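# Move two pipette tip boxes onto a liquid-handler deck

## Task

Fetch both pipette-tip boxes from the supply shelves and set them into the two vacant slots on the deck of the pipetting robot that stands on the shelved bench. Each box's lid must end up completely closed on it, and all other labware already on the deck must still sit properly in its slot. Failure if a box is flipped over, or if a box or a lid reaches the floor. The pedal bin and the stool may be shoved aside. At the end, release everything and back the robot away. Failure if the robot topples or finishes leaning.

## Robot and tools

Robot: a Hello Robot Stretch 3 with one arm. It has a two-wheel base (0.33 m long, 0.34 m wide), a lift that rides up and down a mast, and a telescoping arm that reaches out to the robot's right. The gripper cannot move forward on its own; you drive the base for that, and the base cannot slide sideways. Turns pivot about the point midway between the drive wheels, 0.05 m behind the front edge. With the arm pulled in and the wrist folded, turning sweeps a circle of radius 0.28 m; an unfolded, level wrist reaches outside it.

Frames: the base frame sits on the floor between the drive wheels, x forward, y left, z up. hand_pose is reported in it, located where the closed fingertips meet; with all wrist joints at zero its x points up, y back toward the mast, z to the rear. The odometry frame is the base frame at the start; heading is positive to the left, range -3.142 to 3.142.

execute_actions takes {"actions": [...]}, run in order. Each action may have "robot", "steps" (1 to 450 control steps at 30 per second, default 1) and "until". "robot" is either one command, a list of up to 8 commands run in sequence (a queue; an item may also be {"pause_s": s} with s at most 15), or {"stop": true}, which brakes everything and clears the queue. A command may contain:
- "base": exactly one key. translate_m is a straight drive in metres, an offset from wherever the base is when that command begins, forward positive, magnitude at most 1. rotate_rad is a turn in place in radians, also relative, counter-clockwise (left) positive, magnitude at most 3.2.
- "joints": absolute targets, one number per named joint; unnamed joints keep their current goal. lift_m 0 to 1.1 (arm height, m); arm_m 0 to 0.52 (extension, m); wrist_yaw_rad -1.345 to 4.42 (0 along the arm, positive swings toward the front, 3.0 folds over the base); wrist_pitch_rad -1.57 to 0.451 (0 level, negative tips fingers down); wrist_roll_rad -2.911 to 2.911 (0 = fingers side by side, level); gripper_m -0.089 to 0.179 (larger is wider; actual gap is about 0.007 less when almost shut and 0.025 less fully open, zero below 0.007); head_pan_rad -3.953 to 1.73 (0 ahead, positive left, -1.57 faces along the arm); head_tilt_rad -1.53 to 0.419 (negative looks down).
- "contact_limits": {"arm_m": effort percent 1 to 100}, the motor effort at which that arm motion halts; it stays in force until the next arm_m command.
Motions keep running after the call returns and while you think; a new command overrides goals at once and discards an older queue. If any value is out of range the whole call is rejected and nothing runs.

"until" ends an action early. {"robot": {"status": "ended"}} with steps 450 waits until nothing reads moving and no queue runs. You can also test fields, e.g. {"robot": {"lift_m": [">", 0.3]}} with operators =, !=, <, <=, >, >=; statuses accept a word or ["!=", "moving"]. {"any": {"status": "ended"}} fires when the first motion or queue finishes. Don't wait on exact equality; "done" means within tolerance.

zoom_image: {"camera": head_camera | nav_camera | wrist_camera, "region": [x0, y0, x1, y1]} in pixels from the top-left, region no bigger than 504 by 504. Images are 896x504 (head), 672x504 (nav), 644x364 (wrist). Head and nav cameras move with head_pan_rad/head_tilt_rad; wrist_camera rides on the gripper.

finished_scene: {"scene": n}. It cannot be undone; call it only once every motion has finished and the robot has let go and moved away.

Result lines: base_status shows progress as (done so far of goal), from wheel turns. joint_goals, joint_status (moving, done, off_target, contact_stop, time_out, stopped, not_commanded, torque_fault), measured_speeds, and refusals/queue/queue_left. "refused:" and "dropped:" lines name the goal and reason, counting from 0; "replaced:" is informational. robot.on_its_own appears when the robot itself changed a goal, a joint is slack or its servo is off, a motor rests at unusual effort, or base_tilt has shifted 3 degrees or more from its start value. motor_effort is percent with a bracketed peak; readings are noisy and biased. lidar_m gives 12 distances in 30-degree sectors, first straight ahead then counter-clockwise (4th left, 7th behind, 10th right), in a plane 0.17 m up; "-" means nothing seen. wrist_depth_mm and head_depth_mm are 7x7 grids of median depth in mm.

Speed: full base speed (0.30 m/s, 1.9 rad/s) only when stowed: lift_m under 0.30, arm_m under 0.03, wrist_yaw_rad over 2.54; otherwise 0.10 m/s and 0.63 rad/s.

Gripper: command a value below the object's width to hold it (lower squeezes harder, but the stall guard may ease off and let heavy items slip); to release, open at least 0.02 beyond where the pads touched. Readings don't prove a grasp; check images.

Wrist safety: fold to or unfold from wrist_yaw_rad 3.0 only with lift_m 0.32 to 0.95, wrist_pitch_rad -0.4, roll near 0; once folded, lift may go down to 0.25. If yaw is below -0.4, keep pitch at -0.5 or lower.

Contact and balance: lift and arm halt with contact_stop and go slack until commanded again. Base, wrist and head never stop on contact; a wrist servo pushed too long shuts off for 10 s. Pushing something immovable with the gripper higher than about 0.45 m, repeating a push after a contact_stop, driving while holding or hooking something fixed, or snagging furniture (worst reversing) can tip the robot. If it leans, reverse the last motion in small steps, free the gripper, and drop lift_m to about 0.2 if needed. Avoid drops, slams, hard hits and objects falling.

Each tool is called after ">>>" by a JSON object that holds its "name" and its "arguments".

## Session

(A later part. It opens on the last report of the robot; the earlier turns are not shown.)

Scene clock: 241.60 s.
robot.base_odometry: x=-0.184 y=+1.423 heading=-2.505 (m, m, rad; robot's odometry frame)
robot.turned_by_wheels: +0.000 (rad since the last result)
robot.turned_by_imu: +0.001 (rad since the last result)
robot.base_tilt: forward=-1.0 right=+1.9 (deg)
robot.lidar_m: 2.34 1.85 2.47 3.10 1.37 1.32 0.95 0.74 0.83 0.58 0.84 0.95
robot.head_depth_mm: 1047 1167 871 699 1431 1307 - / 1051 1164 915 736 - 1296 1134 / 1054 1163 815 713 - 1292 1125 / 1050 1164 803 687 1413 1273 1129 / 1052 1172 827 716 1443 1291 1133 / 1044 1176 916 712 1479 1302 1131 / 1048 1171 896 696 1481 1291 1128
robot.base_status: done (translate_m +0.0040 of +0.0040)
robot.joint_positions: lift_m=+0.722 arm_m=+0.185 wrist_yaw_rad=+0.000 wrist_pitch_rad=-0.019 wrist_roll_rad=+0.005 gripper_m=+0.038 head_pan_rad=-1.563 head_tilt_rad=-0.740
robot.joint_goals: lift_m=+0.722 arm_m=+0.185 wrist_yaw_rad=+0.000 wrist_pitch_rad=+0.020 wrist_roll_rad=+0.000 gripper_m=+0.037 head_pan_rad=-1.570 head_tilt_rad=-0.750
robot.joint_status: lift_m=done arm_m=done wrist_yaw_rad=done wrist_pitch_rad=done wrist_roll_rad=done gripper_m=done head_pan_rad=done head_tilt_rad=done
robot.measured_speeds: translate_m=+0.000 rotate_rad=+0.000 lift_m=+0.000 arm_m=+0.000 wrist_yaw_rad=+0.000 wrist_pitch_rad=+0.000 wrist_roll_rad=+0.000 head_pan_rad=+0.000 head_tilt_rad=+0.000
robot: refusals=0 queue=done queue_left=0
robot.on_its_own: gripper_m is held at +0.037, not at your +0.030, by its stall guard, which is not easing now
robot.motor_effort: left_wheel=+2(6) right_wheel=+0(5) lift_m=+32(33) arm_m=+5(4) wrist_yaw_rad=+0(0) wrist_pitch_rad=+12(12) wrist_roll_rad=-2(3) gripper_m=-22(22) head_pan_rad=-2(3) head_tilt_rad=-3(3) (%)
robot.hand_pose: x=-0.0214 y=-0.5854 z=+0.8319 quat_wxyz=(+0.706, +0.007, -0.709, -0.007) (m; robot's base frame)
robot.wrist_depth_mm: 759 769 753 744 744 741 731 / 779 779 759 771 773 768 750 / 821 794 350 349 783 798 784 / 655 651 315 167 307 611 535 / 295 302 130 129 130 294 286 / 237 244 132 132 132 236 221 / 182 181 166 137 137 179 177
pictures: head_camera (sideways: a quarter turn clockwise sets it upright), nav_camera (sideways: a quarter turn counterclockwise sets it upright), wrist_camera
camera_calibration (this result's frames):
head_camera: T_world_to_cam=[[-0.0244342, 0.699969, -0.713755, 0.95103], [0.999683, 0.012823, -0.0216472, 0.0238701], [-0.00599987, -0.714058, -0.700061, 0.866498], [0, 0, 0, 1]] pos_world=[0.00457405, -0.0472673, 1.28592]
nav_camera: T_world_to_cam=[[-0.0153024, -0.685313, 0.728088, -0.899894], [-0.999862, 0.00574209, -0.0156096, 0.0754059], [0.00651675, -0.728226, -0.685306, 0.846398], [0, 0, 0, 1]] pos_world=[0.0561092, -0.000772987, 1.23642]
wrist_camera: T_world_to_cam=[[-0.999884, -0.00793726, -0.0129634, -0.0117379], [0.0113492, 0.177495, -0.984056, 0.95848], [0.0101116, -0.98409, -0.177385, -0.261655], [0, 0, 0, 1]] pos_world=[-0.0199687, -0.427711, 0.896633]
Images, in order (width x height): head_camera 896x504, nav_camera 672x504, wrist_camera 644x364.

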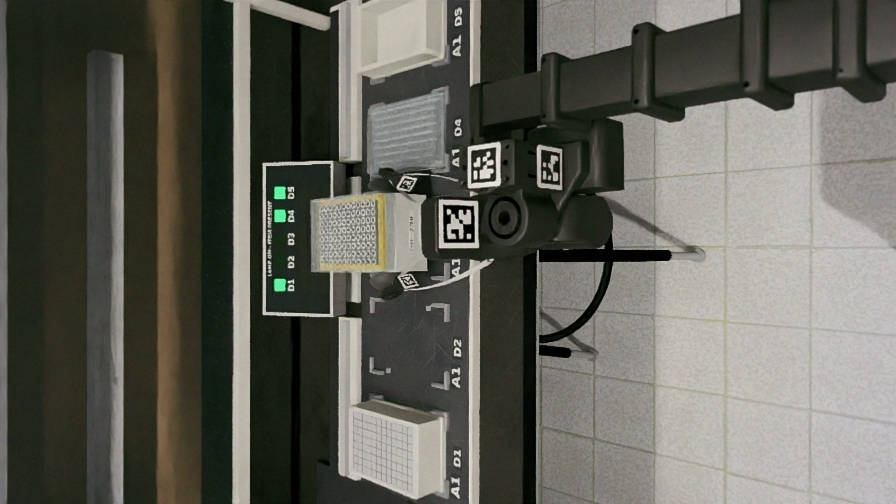

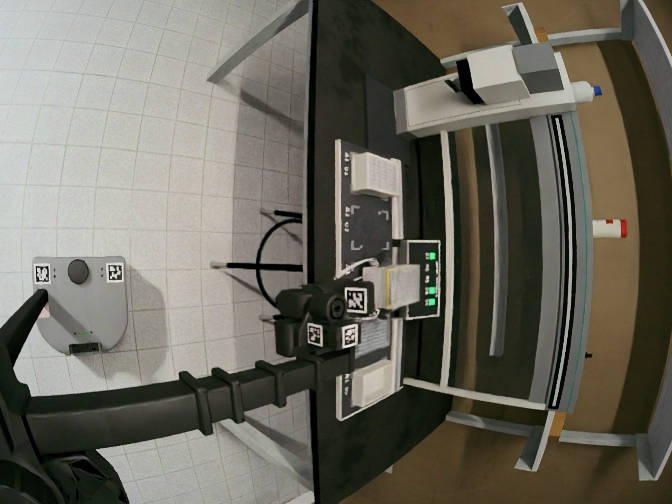

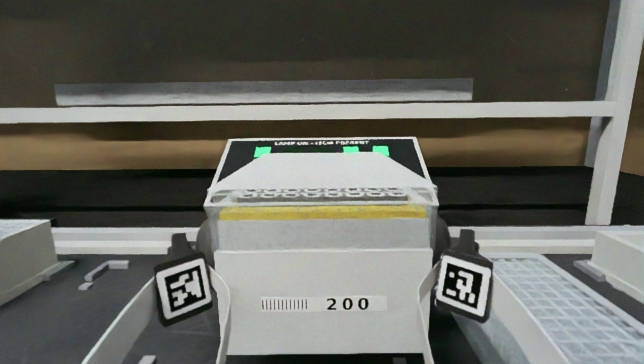

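>>> {"name": "execute_actions", "arguments": {"actions": [{"robot":{"base":{"translate_m":0.003},"joints":{"lift_m":0.711,"arm_m":0.181}},"steps":300,"until":{"robot":{"status":"ended"}}}]}}

>>> {"name": "zoom_image", "arguments": {"camera": "head_camera", "region": [300, 140, 500, 340]}}

Scene clock: 252.60 s.
robot.base_odometry: x=-0.187 y=+1.421 heading=-2.505 (m, m, rad; robot's odometry frame)
robot.turned_by_wheels: +0.000 (rad since the last result)
robot.turned_by_imu: +0.000 (rad since the last result)
robot.base_tilt: forward=-1.1 right=+1.9 (deg)
robot.lidar_m: 2.33 1.85 2.46 3.08 1.37 1.32 0.95 0.74 0.82 0.58 0.83 0.95
robot.head_depth_mm: 1043 1169 861 698 1433 1315 - / 1046 1163 912 735 - 1265 1133 / 1049 1169 815 715 - 1287 1128 / 1050 1169 811 692 1405 1265 1131 / 1049 1170 824 714 1403 1291 1129 / 1042 1174 913 712 1462 1296 1125 / 1044 1167 894 694 1481 1301 1135
robot.base_status: done (translate_m +0.0030 of +0.0030)
robot.joint_positions: lift_m=+0.711 arm_m=+0.181 wrist_yaw_rad=+0.000 wrist_pitch_rad=-0.019 wrist_roll_rad=+0.005 gripper_m=+0.038 head_pan_rad=-1.563 head_tilt_rad=-0.740
robot.joint_goals: lift_m=+0.711 arm_m=+0.181 wrist_yaw_rad=+0.000 wrist_pitch_rad=+0.020 wrist_roll_rad=+0.000 gripper_m=+0.037 head_pan_rad=-1.570 head_tilt_rad=-0.750
robot.joint_status: lift_m=done arm_m=done wrist_yaw_rad=done wrist_pitch_rad=done wrist_roll_rad=done gripper_m=done head_pan_rad=done head_tilt_rad=done
robot.measured_speeds: translate_m=+0.000 rotate_rad=+0.000 lift_m=+0.000 arm_m=+0.000 wrist_yaw_rad=+0.000 wrist_pitch_rad=+0.000 wrist_roll_rad=+0.000 head_pan_rad=+0.000 head_tilt_rad=+0.000
robot: refusals=0 queue=done queue_left=0
robot.on_its_own: gripper_m is held at +0.037, not at your +0.030, by its stall guard, which is not easing now
robot.motor_effort: left_wheel=+2(6) right_wheel=-1(5) lift_m=+32(33) arm_m=-6(5) wrist_yaw_rad=+0(0) wrist_pitch_rad=+12(12) wrist_roll_rad=-2(3) gripper_m=-22(22) head_pan_rad=-2(3) head_tilt_rad=-4(3) (%)
robot.hand_pose: x=-0.0214 y=-0.5821 z=+0.8209 quat_wxyz=(+0.706, +0.007, -0.709, -0.007) (m; robot's base frame)
robot.wrist_depth_mm: 762 756 768 761 771 735 725 / 797 728 700 709 703 757 763 / 820 810 812 351 785 797 789 / 607 585 304 167 298 557 484 / 259 293 129 130 129 284 253 / 216 222 132 132 132 216 209 / 166 163 151 136 137 163 161
pictures: head_camera (sideways: a quarter turn clockwise sets it upright), nav_camera (sideways: a quarter turn counterclockwise sets it upright), wrist_camera
camera_calibration (this result's frames):
head_camera: T_world_to_cam=[[-0.0244343, 0.699969, -0.713755, 0.95103], [0.999683, 0.0128231, -0.0216472, 0.0238701], [-0.00599978, -0.714058, -0.700061, 0.866498], [0, 0, 0, 1]] pos_world=[0.00457405, -0.0472673, 1.28592]
nav_camera: T_world_to_cam=[[-0.0153024, -0.685313, 0.728088, -0.899894], [-0.999862, 0.00574197, -0.0156096, 0.0754059], [0.00651683, -0.728226, -0.685306, 0.846398], [0, 0, 0, 1]] pos_world=[0.0561092, -0.000772981, 1.23642]
wrist_camera: T_world_to_cam=[[-0.999884, -0.00793744, -0.0129633, -0.0118544], [0.0113492, 0.177489, -0.984057, 0.947067], [0.0101117, -0.984091, -0.177379, -0.260366], [0, 0, 0, 1]] pos_world=[-0.0199687, -0.424413, 0.885631]
Images, in order (width x height): head_camera 896x504, nav_camera 672x504, wrist_camera 644x364.

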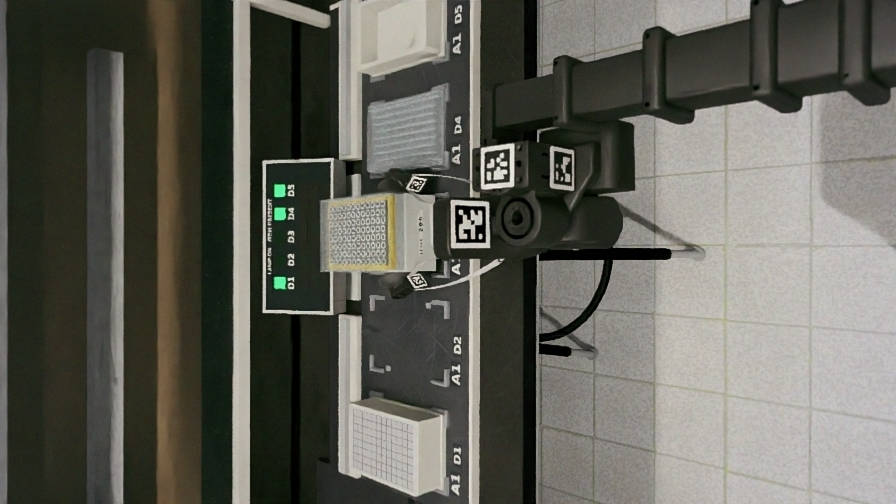

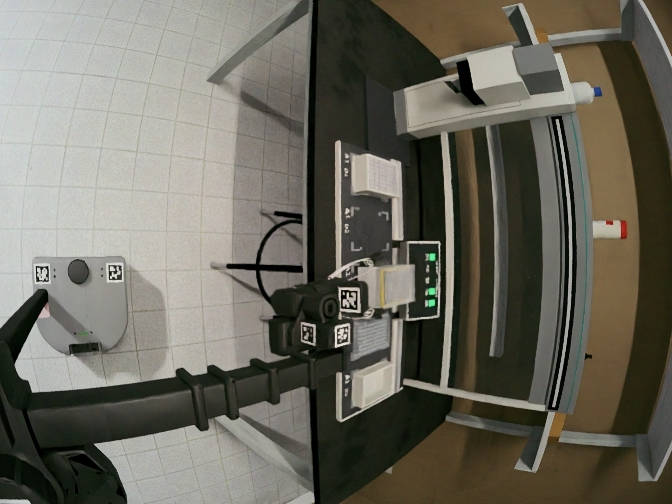

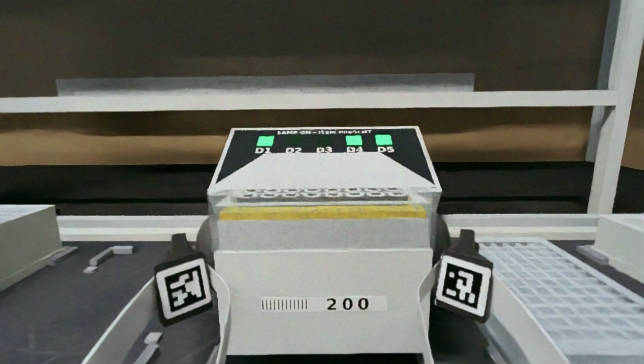

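Region (300, 140, 500, 340) of head_camera's 896x504 image, scaled by 2.520, with more detail than that image has.

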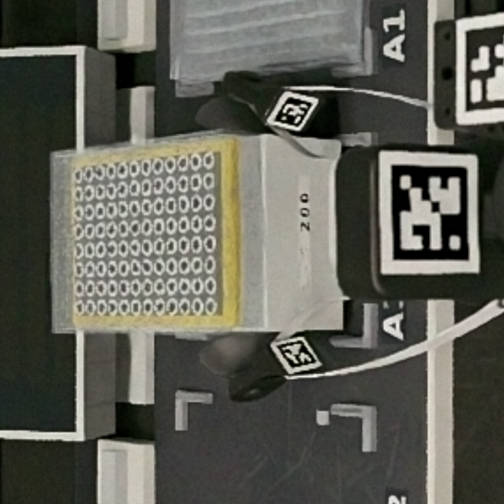

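>>> {"name": "execute_actions", "arguments": {"actions": [{"robot":{"joints":{"lift_m":0.703}},"steps":300,"until":{"robot":{"status":"ended"}}}]}}

>>> {"name": "zoom_image", "arguments": {"camera": "head_camera", "region": [300, 140, 500, 340]}}

Scene clock: 256.73 s.
robot.base_odometry: x=-0.187 y=+1.421 heading=-2.505 (m, m, rad; robot's odometry frame)
robot.turned_by_wheels: +0.000 (rad since the last result)
robot.turned_by_imu: +0.000 (rad since the last result)
robot.base_tilt: forward=-1.0 right=+2.0 (deg)
robot.lidar_m: 2.33 1.85 2.47 3.09 1.37 1.32 0.95 0.74 0.82 0.58 0.83 0.95
robot.head_depth_mm: 1044 1169 863 695 1448 1318 - / 1049 1158 915 716 - 1265 1126 / 1048 1172 813 712 - 1290 1133 / 1048 1168 806 688 1404 1260 1130 / 1047 1163 824 716 1405 1294 1130 / 1053 1165 913 708 1472 1293 1131 / 1042 1177 897 695 1476 1279 1133
robot.base_status: done (translate_m +0.0030 of +0.0030)
robot.joint_positions: lift_m=+0.703 arm_m=+0.181 wrist_yaw_rad=+0.000 wrist_pitch_rad=-0.012 wrist_roll_rad=+0.005 gripper_m=+0.038 head_pan_rad=-1.563 head_tilt_rad=-0.740
robot.joint_goals: lift_m=+0.703 arm_m=+0.181 wrist_yaw_rad=+0.000 wrist_pitch_rad=+0.020 wrist_roll_rad=+0.000 gripper_m=+0.037 head_pan_rad=-1.570 head_tilt_rad=-0.750
robot.joint_status: lift_m=done arm_m=done wrist_yaw_rad=done wrist_pitch_rad=done wrist_roll_rad=done gripper_m=done head_pan_rad=done head_tilt_rad=done
robot.measured_speeds: translate_m=+0.000 rotate_rad=+0.000 lift_m=+0.000 arm_m=+0.000 wrist_yaw_rad=+0.000 wrist_pitch_rad=+0.000 wrist_roll_rad=+0.000 head_pan_rad=+0.000 head_tilt_rad=+0.000
robot: refusals=0 queue=done queue_left=0
robot.on_its_own: gripper_m is held at +0.037, not at your +0.030, by its stall guard, which is not easing now
robot.motor_effort: left_wheel=+2(2) right_wheel=-1(0) lift_m=+31(32) arm_m=-6(6) wrist_yaw_rad=-1(0) wrist_pitch_rad=+10(11) wrist_roll_rad=-2(3) gripper_m=-23(23) head_pan_rad=-2(1) head_tilt_rad=-2(3) (%)
robot.hand_pose: x=-0.0214 y=-0.5823 z=+0.8149 quat_wxyz=(+0.706, +0.004, -0.709, -0.004) (m; robot's base frame)
robot.wrist_depth_mm: 768 762 761 760 751 741 724 / 782 707 711 706 698 752 345 / 814 802 794 343 805 815 768 / 590 580 296 163 292 545 468 / 250 289 129 129 129 282 240 / 205 210 132 132 133 204 198 / 157 154 142 137 139 147 153
pictures: head_camera (sideways: a quarter turn clockwise sets it upright), nav_camera (sideways: a quarter turn counterclockwise sets it upright), wrist_camera
camera_calibration (this result's frames):
head_camera: T_world_to_cam=[[-0.0244342, 0.699969, -0.713755, 0.95103], [0.999683, 0.012823, -0.0216472, 0.0238701], [-0.00599986, -0.714058, -0.700061, 0.866498], [0, 0, 0, 1]] pos_world=[0.00457405, -0.0472673, 1.28592]
nav_camera: T_world_to_cam=[[-0.0153024, -0.685313, 0.728088, -0.899894], [-0.999862, 0.00574209, -0.0156096, 0.0754059], [0.00651675, -0.728226, -0.685306, 0.846398], [0, 0, 0, 1]] pos_world=[0.0561092, -0.000772991, 1.23642]
wrist_camera: T_world_to_cam=[[-0.999884, -0.0080368, -0.0129058, -0.0120387], [0.011352, 0.170018, -0.985376, 0.937892], [0.0101135, -0.985408, -0.169907, -0.268498], [0, 0, 0, 1]] pos_world=[-0.0199688, -0.424135, 0.878401]
Images, in order (width x height): head_camera 896x504, nav_camera 672x504, wrist_camera 644x364.

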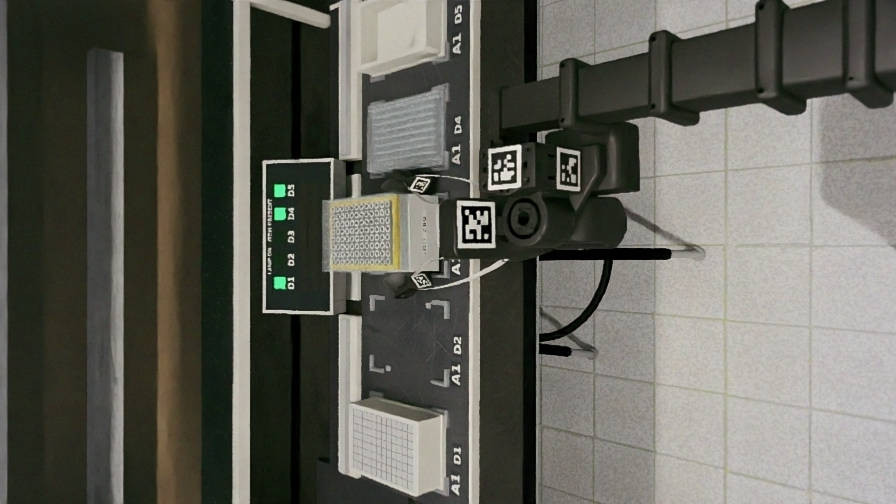

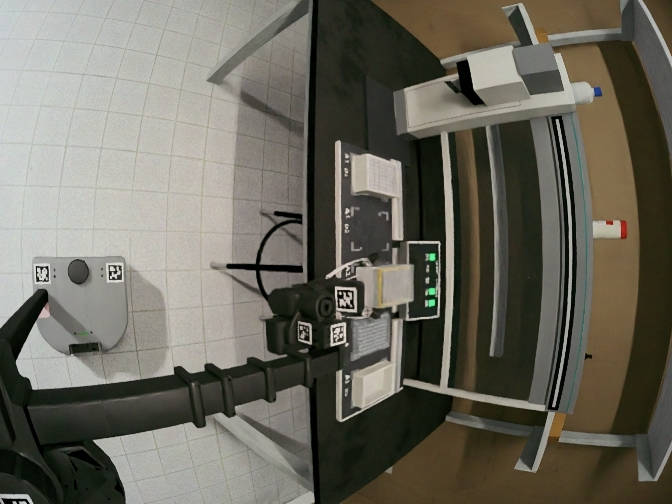

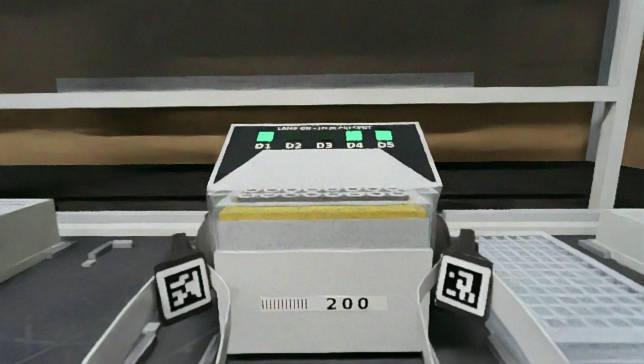

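Region (300, 140, 500, 340) of head_camera's 896x504 image, scaled by 2.520, with more detail than that image has.

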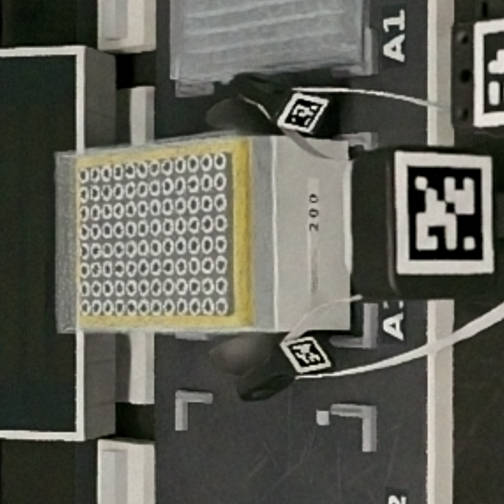

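>>> {"name": "execute_actions", "arguments": {"actions": [{"robot":{"joints":{"arm_m":0.177}},"steps":300,"until":{"robot":{"status":"ended"}}},{"steps":10}]}}

>>> {"name": "zoom_image", "arguments": {"camera": "head_camera", "region": [300, 140, 500, 340]}}

Scene clock: 262.10 s.
robot.base_odometry: x=-0.187 y=+1.421 heading=-2.505 (m, m, rad; robot's odometry frame)
robot.turned_by_wheels: +0.000 (rad since the last result)
robot.turned_by_imu: +0.000 (rad since the last result)
robot.base_tilt: forward=-1.1 right=+1.9 (deg)
robot.lidar_m: 2.34 1.85 2.48 3.08 1.36 1.32 0.95 0.74 0.82 0.58 0.83 0.95
robot.head_depth_mm: 1053 1163 865 696 1437 1315 - / 1050 1162 914 715 - 1267 1131 / 1044 1169 812 712 - 1296 1124 / 1048 1169 809 682 1422 1268 1131 / 1045 1164 823 713 1401 1294 1126 / 1048 1164 913 714 1478 1293 1126 / 1053 1161 896 698 1465 1279 1133
robot.base_status: done (translate_m +0.0030 of +0.0030)
robot.joint_positions: lift_m=+0.703 arm_m=+0.177 wrist_yaw_rad=+0.000 wrist_pitch_rad=-0.012 wrist_roll_rad=+0.005 gripper_m=+0.038 head_pan_rad=-1.563 head_tilt_rad=-0.740
robot.joint_goals: lift_m=+0.703 arm_m=+0.177 wrist_yaw_rad=+0.000 wrist_pitch_rad=+0.020 wrist_roll_rad=+0.000 gripper_m=+0.037 head_pan_rad=-1.570 head_tilt_rad=-0.750
robot.joint_status: lift_m=done arm_m=done wrist_yaw_rad=done wrist_pitch_rad=done wrist_roll_rad=done gripper_m=done head_pan_rad=done head_tilt_rad=done
robot.measured_speeds: translate_m=+0.000 rotate_rad=+0.000 lift_m=+0.000 arm_m=+0.000 wrist_yaw_rad=+0.000 wrist_pitch_rad=+0.000 wrist_roll_rad=+0.000 head_pan_rad=+0.000 head_tilt_rad=+0.000
robot: refusals=0 queue=done queue_left=0
robot.on_its_own: gripper_m is held at +0.037, not at your +0.030, by its stall guard, which is not easing now
robot.motor_effort: left_wheel=+2(2) right_wheel=-1(1) lift_m=+31(32) arm_m=-6(8) wrist_yaw_rad=-1(0) wrist_pitch_rad=+9(10) wrist_roll_rad=-2(2) gripper_m=-22(22) head_pan_rad=-3(1) head_tilt_rad=-4(4) (%)
robot.hand_pose: x=-0.0214 y=-0.5783 z=+0.8149 quat_wxyz=(+0.706, +0.004, -0.709, -0.004) (m; robot's base frame)
robot.wrist_depth_mm: 768 769 774 765 766 749 738 / 787 719 714 710 705 769 349 / 811 802 805 347 786 784 797 / 591 575 300 163 294 541 478 / 250 295 129 129 129 283 241 / 204 210 132 132 132 206 199 / 158 153 143 137 138 147 153
pictures: head_camera (sideways: a quarter turn clockwise sets it upright), nav_camera (sideways: a quarter turn counterclockwise sets it upright), wrist_camera
camera_calibration (this result's frames):
head_camera: T_world_to_cam=[[-0.0244342, 0.699969, -0.713755, 0.95103], [0.999683, 0.0128229, -0.0216472, 0.0238701], [-0.00599995, -0.714058, -0.700061, 0.866498], [0, 0, 0, 1]] pos_world=[0.00457404, -0.0472673, 1.28592]
nav_camera: T_world_to_cam=[[-0.0153025, -0.685313, 0.728088, -0.899894], [-0.999862, 0.00574221, -0.0156096, 0.0754059], [0.00651666, -0.728226, -0.685306, 0.846398], [0, 0, 0, 1]] pos_world=[0.0561092, -0.000772993, 1.23642]
wrist_camera: T_world_to_cam=[[-0.999885, -0.00803806, -0.012841, -0.0120601], [0.011288, 0.170009, -0.985378, 0.937212], [0.0101036, -0.98541, -0.169898, -0.264578], [0, 0, 0, 1]] pos_world=[-0.0199647, -0.420149, 0.878402]
Images, in order (width x height): head_camera 896x504, nav_camera 672x504, wrist_camera 644x364.

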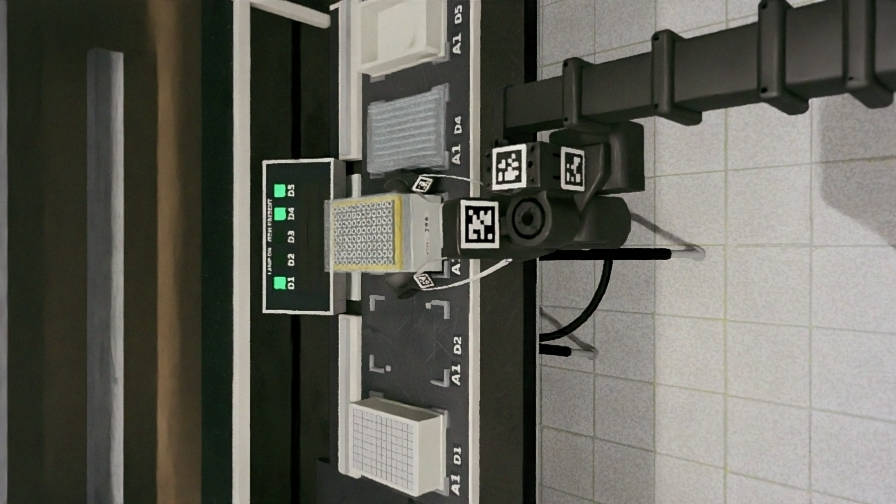

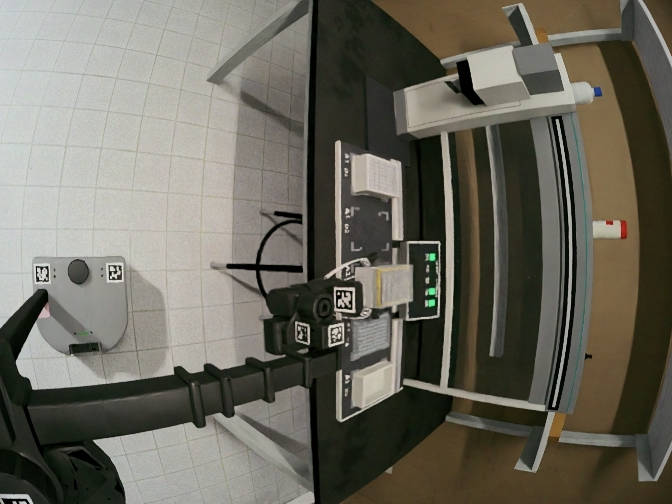

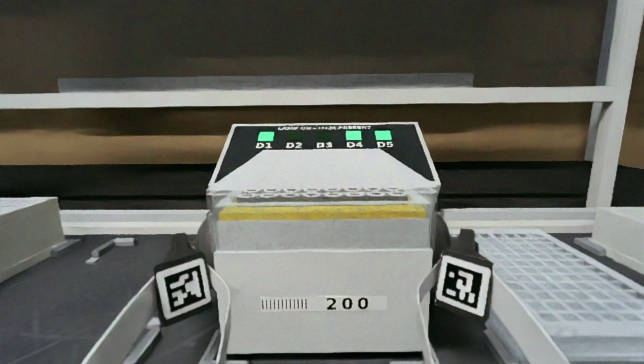

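Region (300, 140, 500, 340) of head_camera's 896x504 image, scaled by 2.520, with more detail than that image has.

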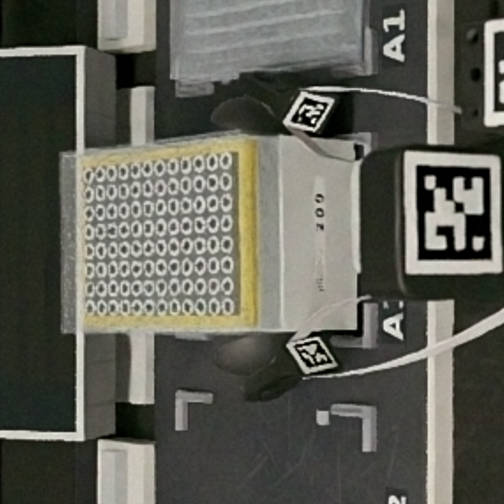

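>>> {"name": "execute_actions", "arguments": {"actions": [{"robot":{"joints":{"lift_m":0.698}},"steps":300,"until":{"robot":{"status":"ended"}}},{"steps":10}]}}

>>> {"name": "zoom_image", "arguments": {"camera": "head_camera", "region": [300, 140, 500, 340]}}

Scene clock: 266.20 s.
robot.base_odometry: x=-0.187 y=+1.421 heading=-2.505 (m, m, rad; robot's odometry frame)
robot.turned_by_wheels: +0.000 (rad since the last result)
robot.turned_by_imu: +0.001 (rad since the last result)
robot.base_tilt: forward=-1.0 right=+2.0 (deg)
robot.lidar_m: 2.33 1.85 2.46 3.09 1.37 1.32 0.95 0.74 0.82 0.58 0.83 0.95
robot.head_depth_mm: 1046 1163 864 696 1442 1302 - / 1042 1166 920 715 - 1268 1134 / 1053 1167 812 708 - 1294 1126 / 1049 1167 809 686 1424 1259 1128 / 1046 1169 823 715 1411 1288 1135 / 1050 1168 914 712 1481 1301 1132 / 1050 1167 896 693 1475 1290 1131
robot.base_status: done (translate_m +0.0030 of +0.0030)
robot.joint_positions: lift_m=+0.698 arm_m=+0.177 wrist_yaw_rad=+0.003 wrist_pitch_rad=+0.002 wrist_roll_rad=+0.002 gripper_m=+0.038 head_pan_rad=-1.563 head_tilt_rad=-0.740
robot.joint_goals: lift_m=+0.698 arm_m=+0.177 wrist_yaw_rad=+0.000 wrist_pitch_rad=+0.020 wrist_roll_rad=+0.000 gripper_m=+0.037 head_pan_rad=-1.570 head_tilt_rad=-0.750
robot.joint_status: lift_m=done arm_m=done wrist_yaw_rad=done wrist_pitch_rad=done wrist_roll_rad=done gripper_m=done head_pan_rad=done head_tilt_rad=done
robot.measured_speeds: translate_m=+0.000 rotate_rad=+0.000 lift_m=+0.000 arm_m=+0.000 wrist_yaw_rad=+0.000 wrist_pitch_rad=+0.000 wrist_roll_rad=+0.000 head_pan_rad=+0.000 head_tilt_rad=+0.000
robot: refusals=0 queue=done queue_left=0
robot.on_its_own: gripper_m is held at +0.037, not at your +0.030, by its stall guard, which is not easing now
robot.motor_effort: left_wheel=+2(2) right_wheel=-1(2) lift_m=+30(31) arm_m=-6(6) wrist_yaw_rad=-2(2) wrist_pitch_rad=+6(10) wrist_roll_rad=-1(2) gripper_m=-23(23) head_pan_rad=-2(2) head_tilt_rad=-2(3) (%)
robot.hand_pose: x=-0.0208 y=-0.5786 z=+0.8134 quat_wxyz=(+0.707, +0.000, -0.708, +0.001) (m; robot's base frame)
robot.wrist_depth_mm: 794 787 752 759 743 781 736 / 798 790 767 778 703 768 757 / 847 810 817 352 796 808 798 / 600 600 299 163 294 566 488 / 250 293 129 129 130 289 241 / 203 216 132 132 132 204 198 / 154 150 138 137 138 146 152
pictures: head_camera (sideways: a quarter turn clockwise sets it upright), nav_camera (sideways: a quarter turn counterclockwise sets it upright), wrist_camera
camera_calibration (this result's frames):
head_camera: T_world_to_cam=[[-0.0244343, 0.699969, -0.713755, 0.95103], [0.999683, 0.0128231, -0.0216472, 0.0238701], [-0.00599978, -0.714058, -0.700061, 0.866498], [0, 0, 0, 1]] pos_world=[0.00457405, -0.0472673, 1.28592]
nav_camera: T_world_to_cam=[[-0.0153024, -0.685313, 0.728088, -0.899894], [-0.999862, 0.00574197, -0.0156096, 0.0754059], [0.00651683, -0.728226, -0.685306, 0.846398], [0, 0, 0, 1]] pos_world=[0.0561092, -0.000772985, 1.23642]
wrist_camera: T_world_to_cam=[[-0.999888, -0.0106925, -0.0104241, -0.0149461], [0.00862081, 0.156662, -0.987615, 0.929858], [0.0121931, -0.987594, -0.156553, -0.2772], [0, 0, 0, 1]] pos_world=[-0.0195807, -0.419595, 0.874789]
Images, in order (width x height): head_camera 896x504, nav_camera 672x504, wrist_camera 644x364.

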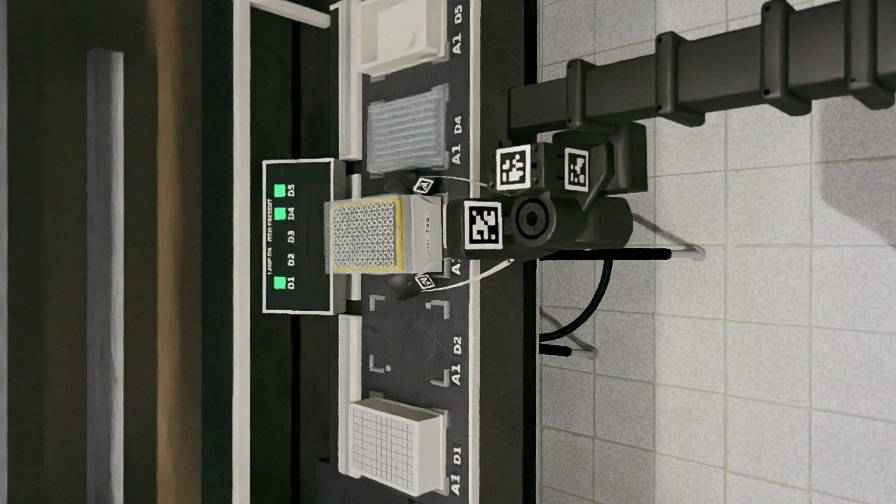

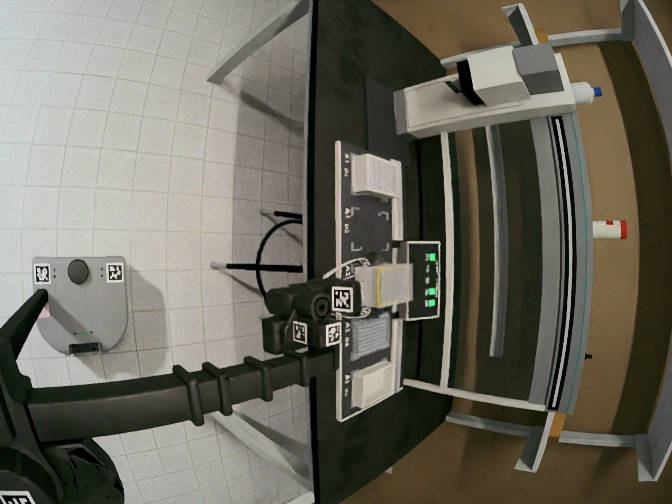

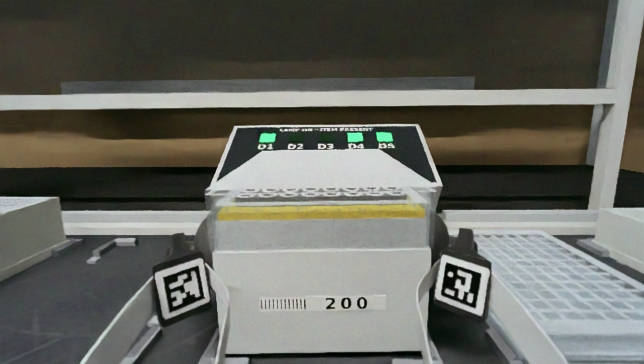

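Region (300, 140, 500, 340) of head_camera's 896x504 image, scaled by 2.520, with more detail than that image has.

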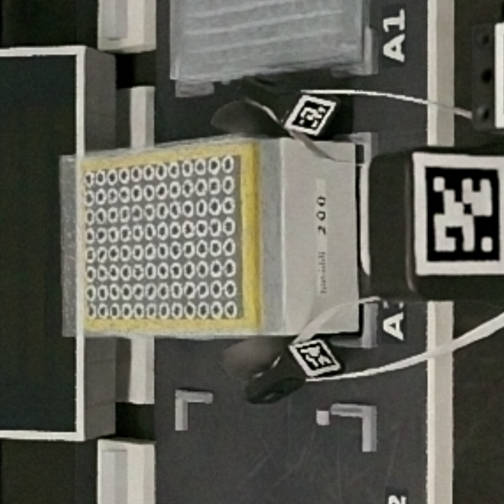

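>>> {"name": "execute_actions", "arguments": {"actions": [{"robot":[{"joints":{"lift_m":0.706}},{"base":{"translate_m":0.0025}},{"joints":{"lift_m":0.699}}],"steps":300,"until":{"robot":{"status":"ended"}}},{"steps":10}]}}

>>> {"name": "zoom_image", "arguments": {"camera": "head_camera", "region": [300, 140, 500, 340]}}

Scene clock: 272.90 s.
robot.base_odometry: x=-0.189 y=+1.419 heading=-2.505 (m, m, rad; robot's odometry frame)
robot.turned_by_wheels: +0.000 (rad since the last result)
robot.turned_by_imu: +0.001 (rad since the last result)
robot.base_tilt: forward=-1.0 right=+1.9 (deg)
robot.lidar_m: 2.33 1.85 2.46 3.10 1.37 1.33 0.95 0.74 0.82 0.59 0.83 0.95
robot.head_depth_mm: 1050 1161 862 695 1447 1311 - / 1046 1165 915 716 - 1260 1134 / 1047 1173 811 709 - 1292 1128 / 1047 1167 811 685 1423 1272 1127 / 1047 1172 828 713 1440 1298 1132 / 1042 1164 920 711 1464 1304 1132 / 1044 1172 897 698 1464 1289 1131
robot.base_status: done (translate_m +0.0025 of +0.0025)
robot.joint_positions: lift_m=+0.699 arm_m=+0.177 wrist_yaw_rad=+0.000 wrist_pitch_rad=-0.006 wrist_roll_rad=+0.003 gripper_m=+0.038 head_pan_rad=-1.563 head_tilt_rad=-0.740
robot.joint_goals: lift_m=+0.699 arm_m=+0.177 wrist_yaw_rad=+0.000 wrist_pitch_rad=+0.020 wrist_roll_rad=+0.000 gripper_m=+0.037 head_pan_rad=-1.570 head_tilt_rad=-0.750
robot.joint_status: lift_m=done arm_m=done wrist_yaw_rad=done wrist_pitch_rad=done wrist_roll_rad=done gripper_m=done head_pan_rad=done head_tilt_rad=done
robot.measured_speeds: translate_m=+0.000 rotate_rad=+0.000 lift_m=+0.000 arm_m=+0.000 wrist_yaw_rad=+0.000 wrist_pitch_rad=+0.000 wrist_roll_rad=+0.000 head_pan_rad=+0.000 head_tilt_rad=+0.000
robot: refusals=0 queue=done queue_left=0
robot.on_its_own: gripper_m is held at +0.037, not at your +0.030, by its stall guard, which is not easing now
robot.motor_effort: left_wheel=+2(6) right_wheel=-1(5) lift_m=+31(45) arm_m=-5(5) wrist_yaw_rad=+0(2) wrist_pitch_rad=+8(9) wrist_roll_rad=-1(1) gripper_m=-22(23) head_pan_rad=-2(2) head_tilt_rad=-4(3) (%)
robot.hand_pose: x=-0.0214 y=-0.5783 z=+0.8123 quat_wxyz=(+0.706, +0.003, -0.708, -0.002) (m; robot's base frame)
robot.wrist_depth_mm: 761 774 760 745 750 748 743 / 779 728 712 707 707 758 351 / 815 822 793 348 797 800 792 / 587 578 298 162 288 546 477 / 244 288 129 130 129 277 240 / 200 206 132 132 132 200 194 / 152 149 138 138 138 144 150
pictures: head_camera (sideways: a quarter turn clockwise sets it upright), nav_camera (sideways: a quarter turn counterclockwise sets it upright), wrist_camera
camera_calibration (this result's frames):
head_camera: T_world_to_cam=[[-0.0244342, 0.699969, -0.713755, 0.951029], [0.999683, 0.012823, -0.0216472, 0.0238701], [-0.00599987, -0.714058, -0.700061, 0.866498], [0, 0, 0, 1]] pos_world=[0.00457405, -0.0472673, 1.28592]
nav_camera: T_world_to_cam=[[-0.0153024, -0.685313, 0.728088, -0.899894], [-0.999862, 0.00574209, -0.0156096, 0.0754059], [0.00651675, -0.728226, -0.685306, 0.846398], [0, 0, 0, 1]] pos_world=[0.0561092, -0.000772983, 1.23642]
wrist_camera: T_world_to_cam=[[-0.99991, -0.0083617, -0.0104981, -0.0141233], [0.00897811, 0.164687, -0.986305, 0.932299], [0.00997609, -0.98631, -0.164597, -0.26991], [0, 0, 0, 1]] pos_world=[-0.0197997, -0.419871, 0.874957]
Images, in order (width x height): head_camera 896x504, nav_camera 672x504, wrist_camera 644x364.

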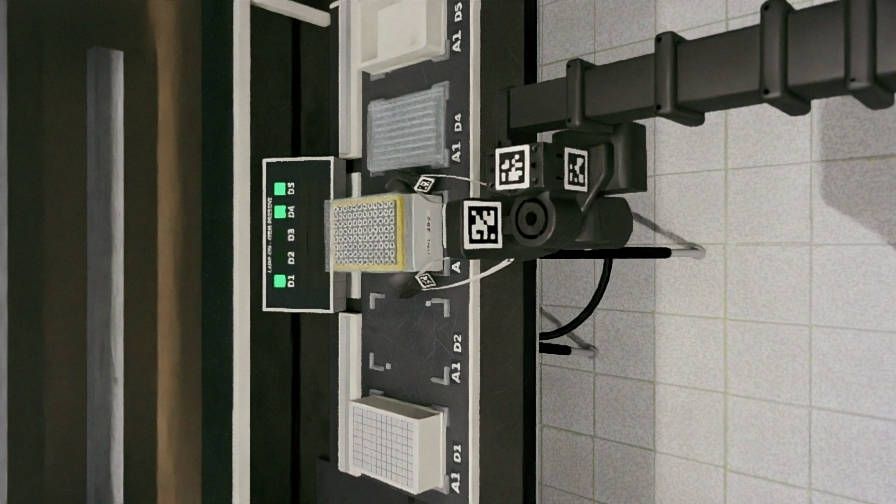

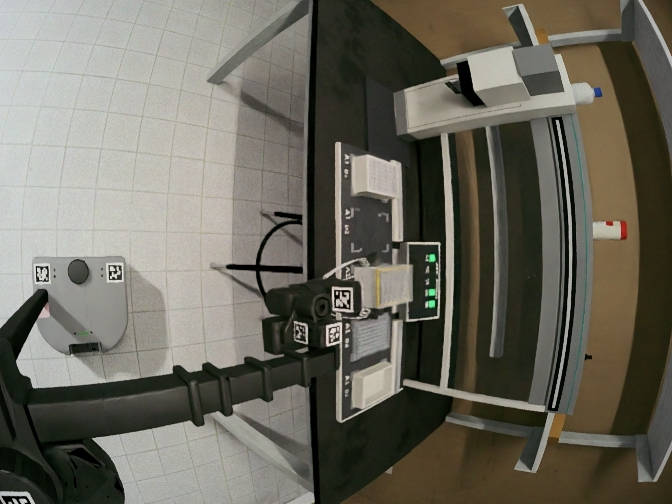

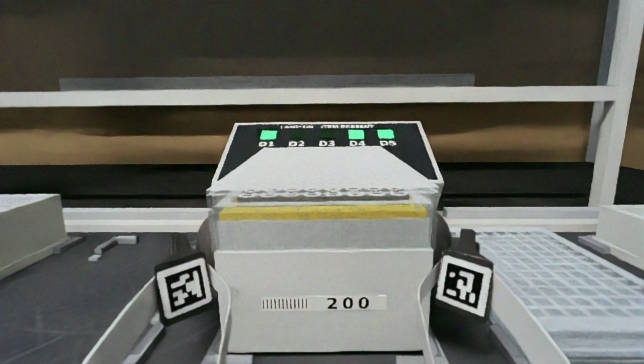

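Region (300, 140, 500, 340) of head_camera's 896x504 image, scaled by 2.520, with more detail than that image has.

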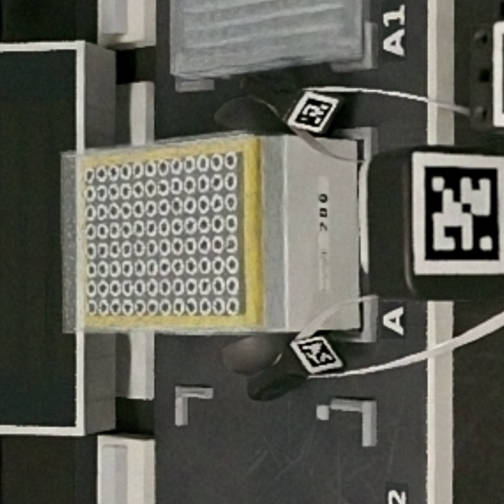

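>>> {"name": "execute_actions", "arguments": {"actions": [{"robot":{"joints":{"arm_m":0.173},"contact_limits":{"arm_m":15}},"steps":300,"until":{"robot":{"status":"ended"}}},{"steps":10}]}}

>>> {"name": "zoom_image", "arguments": {"camera": "head_camera", "region": [300, 140, 500, 340]}}

Scene clock: 279.23 s.
robot.base_odometry: x=-0.189 y=+1.419 heading=-2.505 (m, m, rad; robot's odometry frame)
robot.turned_by_wheels: +0.000 (rad since the last result)
robot.turned_by_imu: +0.000 (rad since the last result)
robot.base_tilt: forward=-1.1 right=+1.9 (deg)
robot.lidar_m: 2.33 1.85 2.46 3.10 1.37 1.32 0.95 0.74 0.82 0.58 0.83 0.95
robot.head_depth_mm: 1046 1161 865 700 1440 1296 - / 1048 1156 909 713 - 1269 1125 / 1049 1169 810 695 - 1283 1129 / 1042 1168 807 690 1443 1272 1129 / 1048 1161 825 717 1443 1286 1132 / 1045 1168 915 712 1483 1286 1138 / 1049 1164 896 695 1477 1298 1132
robot.base_status: done (translate_m +0.0025 of +0.0025)
robot.joint_positions: lift_m=+0.699 arm_m=+0.173 wrist_yaw_rad=-0.002 wrist_pitch_rad=-0.006 wrist_roll_rad=+0.003 gripper_m=+0.038 head_pan_rad=-1.563 head_tilt_rad=-0.740
robot.joint_goals: lift_m=+0.699 arm_m=+0.173 wrist_yaw_rad=+0.000 wrist_pitch_rad=+0.020 wrist_roll_rad=+0.000 gripper_m=+0.037 head_pan_rad=-1.570 head_tilt_rad=-0.750
robot.joint_status: lift_m=done arm_m=done wrist_yaw_rad=done wrist_pitch_rad=done wrist_roll_rad=done gripper_m=done head_pan_rad=done head_tilt_rad=done
robot.measured_speeds: translate_m=+0.000 rotate_rad=+0.000 lift_m=+0.000 arm_m=+0.000 wrist_yaw_rad=+0.000 wrist_pitch_rad=+0.000 wrist_roll_rad=+0.000 head_pan_rad=+0.000 head_tilt_rad=+0.000
robot: refusals=0 queue=done queue_left=0
robot.on_its_own: gripper_m is held at +0.037, not at your +0.030, by its stall guard, which is not easing now
robot.motor_effort: left_wheel=+1(2) right_wheel=-1(1) lift_m=+31(31) arm_m=-7(9) wrist_yaw_rad=+1(2) wrist_pitch_rad=+8(8) wrist_roll_rad=-2(1) gripper_m=-22(23) head_pan_rad=-3(3) head_tilt_rad=-4(5) (%)
robot.contact_limits: arm_m 15 (drawing in: default 32, maximum 52; extending or still: default 43, maximum 70)
robot.hand_pose: x=-0.0220 y=-0.5745 z=+0.8123 quat_wxyz=(+0.706, +0.002, -0.708, -0.003) (m; robot's base frame)
robot.wrist_depth_mm: 782 791 748 763 759 762 750 / 799 737 717 712 705 764 352 / 810 821 805 349 799 801 804 / 584 577 300 162 297 550 472 / 245 287 130 129 129 278 236 / 199 206 132 132 132 201 195 / 152 148 138 137 137 145 149
pictures: head_camera (sideways: a quarter turn clockwise sets it upright), nav_camera (sideways: a quarter turn counterclockwise sets it upright), wrist_camera
camera_calibration (this result's frames):
head_camera: T_world_to_cam=[[-0.0244344, 0.699975, -0.713749, 0.951022], [0.999683, 0.0128233, -0.0216471, 0.02387], [-0.00599982, -0.714052, -0.700067, 0.866505], [0, 0, 0, 1]] pos_world=[0.00457405, -0.0472672, 1.28592]
nav_camera: T_world_to_cam=[[-0.0153023, -0.685319, 0.728082, -0.899886], [-0.999862, 0.0057421, -0.0156095, 0.0754058], [0.00651679, -0.72822, -0.685312, 0.846406], [0, 0, 0, 1]] pos_world=[0.0561092, -0.00077243, 1.23642]
wrist_camera: T_world_to_cam=[[-0.999929, -0.00572041, -0.0104975, -0.0132515], [0.00941247, 0.16466, -0.986305, 0.931648], [0.00737059, -0.986334, -0.164595, -0.266206], [0, 0, 0, 1]] pos_world=[-0.0200575, -0.416049, 0.874935]
Images, in order (width x height): head_camera 896x504, nav_camera 672x504, wrist_camera 644x364.

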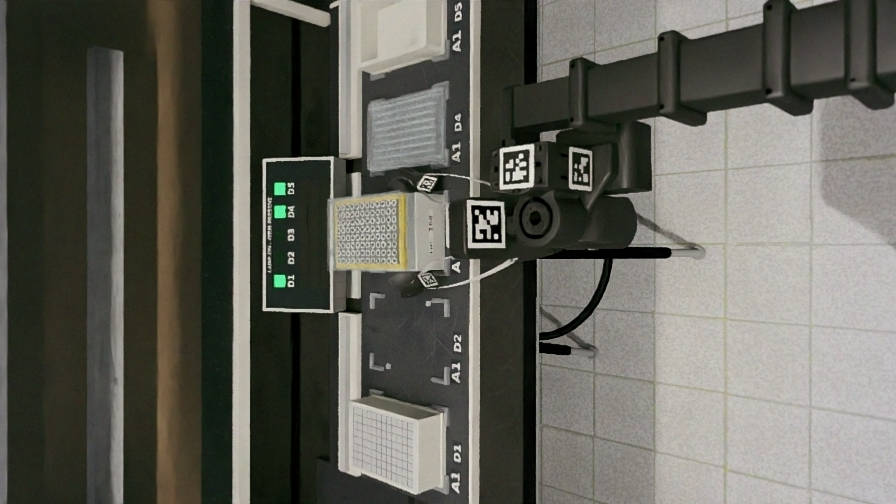

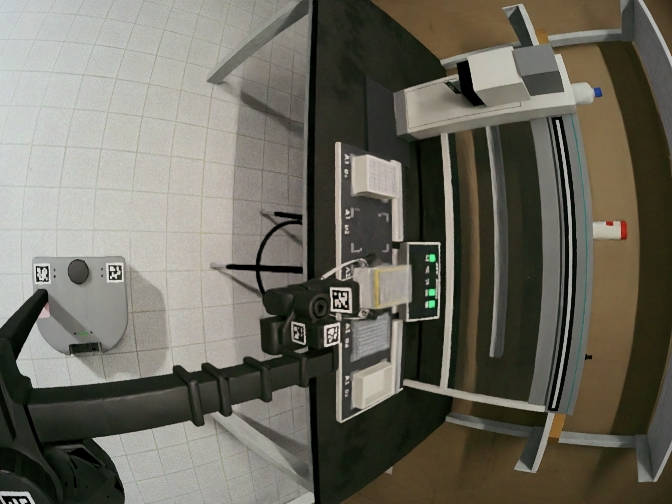

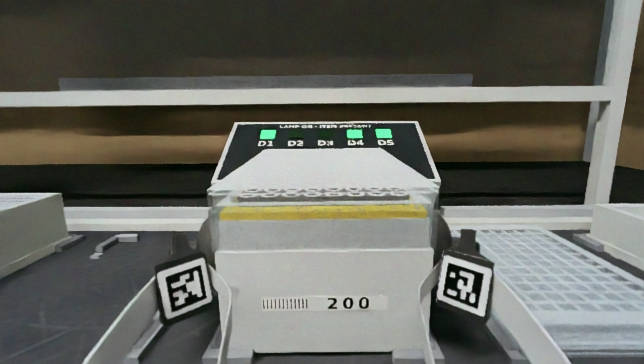

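Region (300, 140, 500, 340) of head_camera's 896x504 image, scaled by 2.520, with more detail than that image has.

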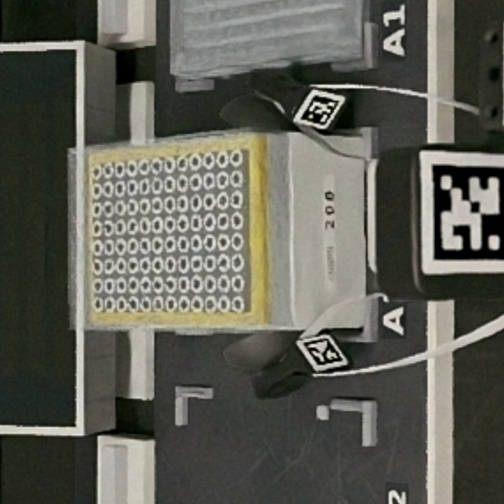

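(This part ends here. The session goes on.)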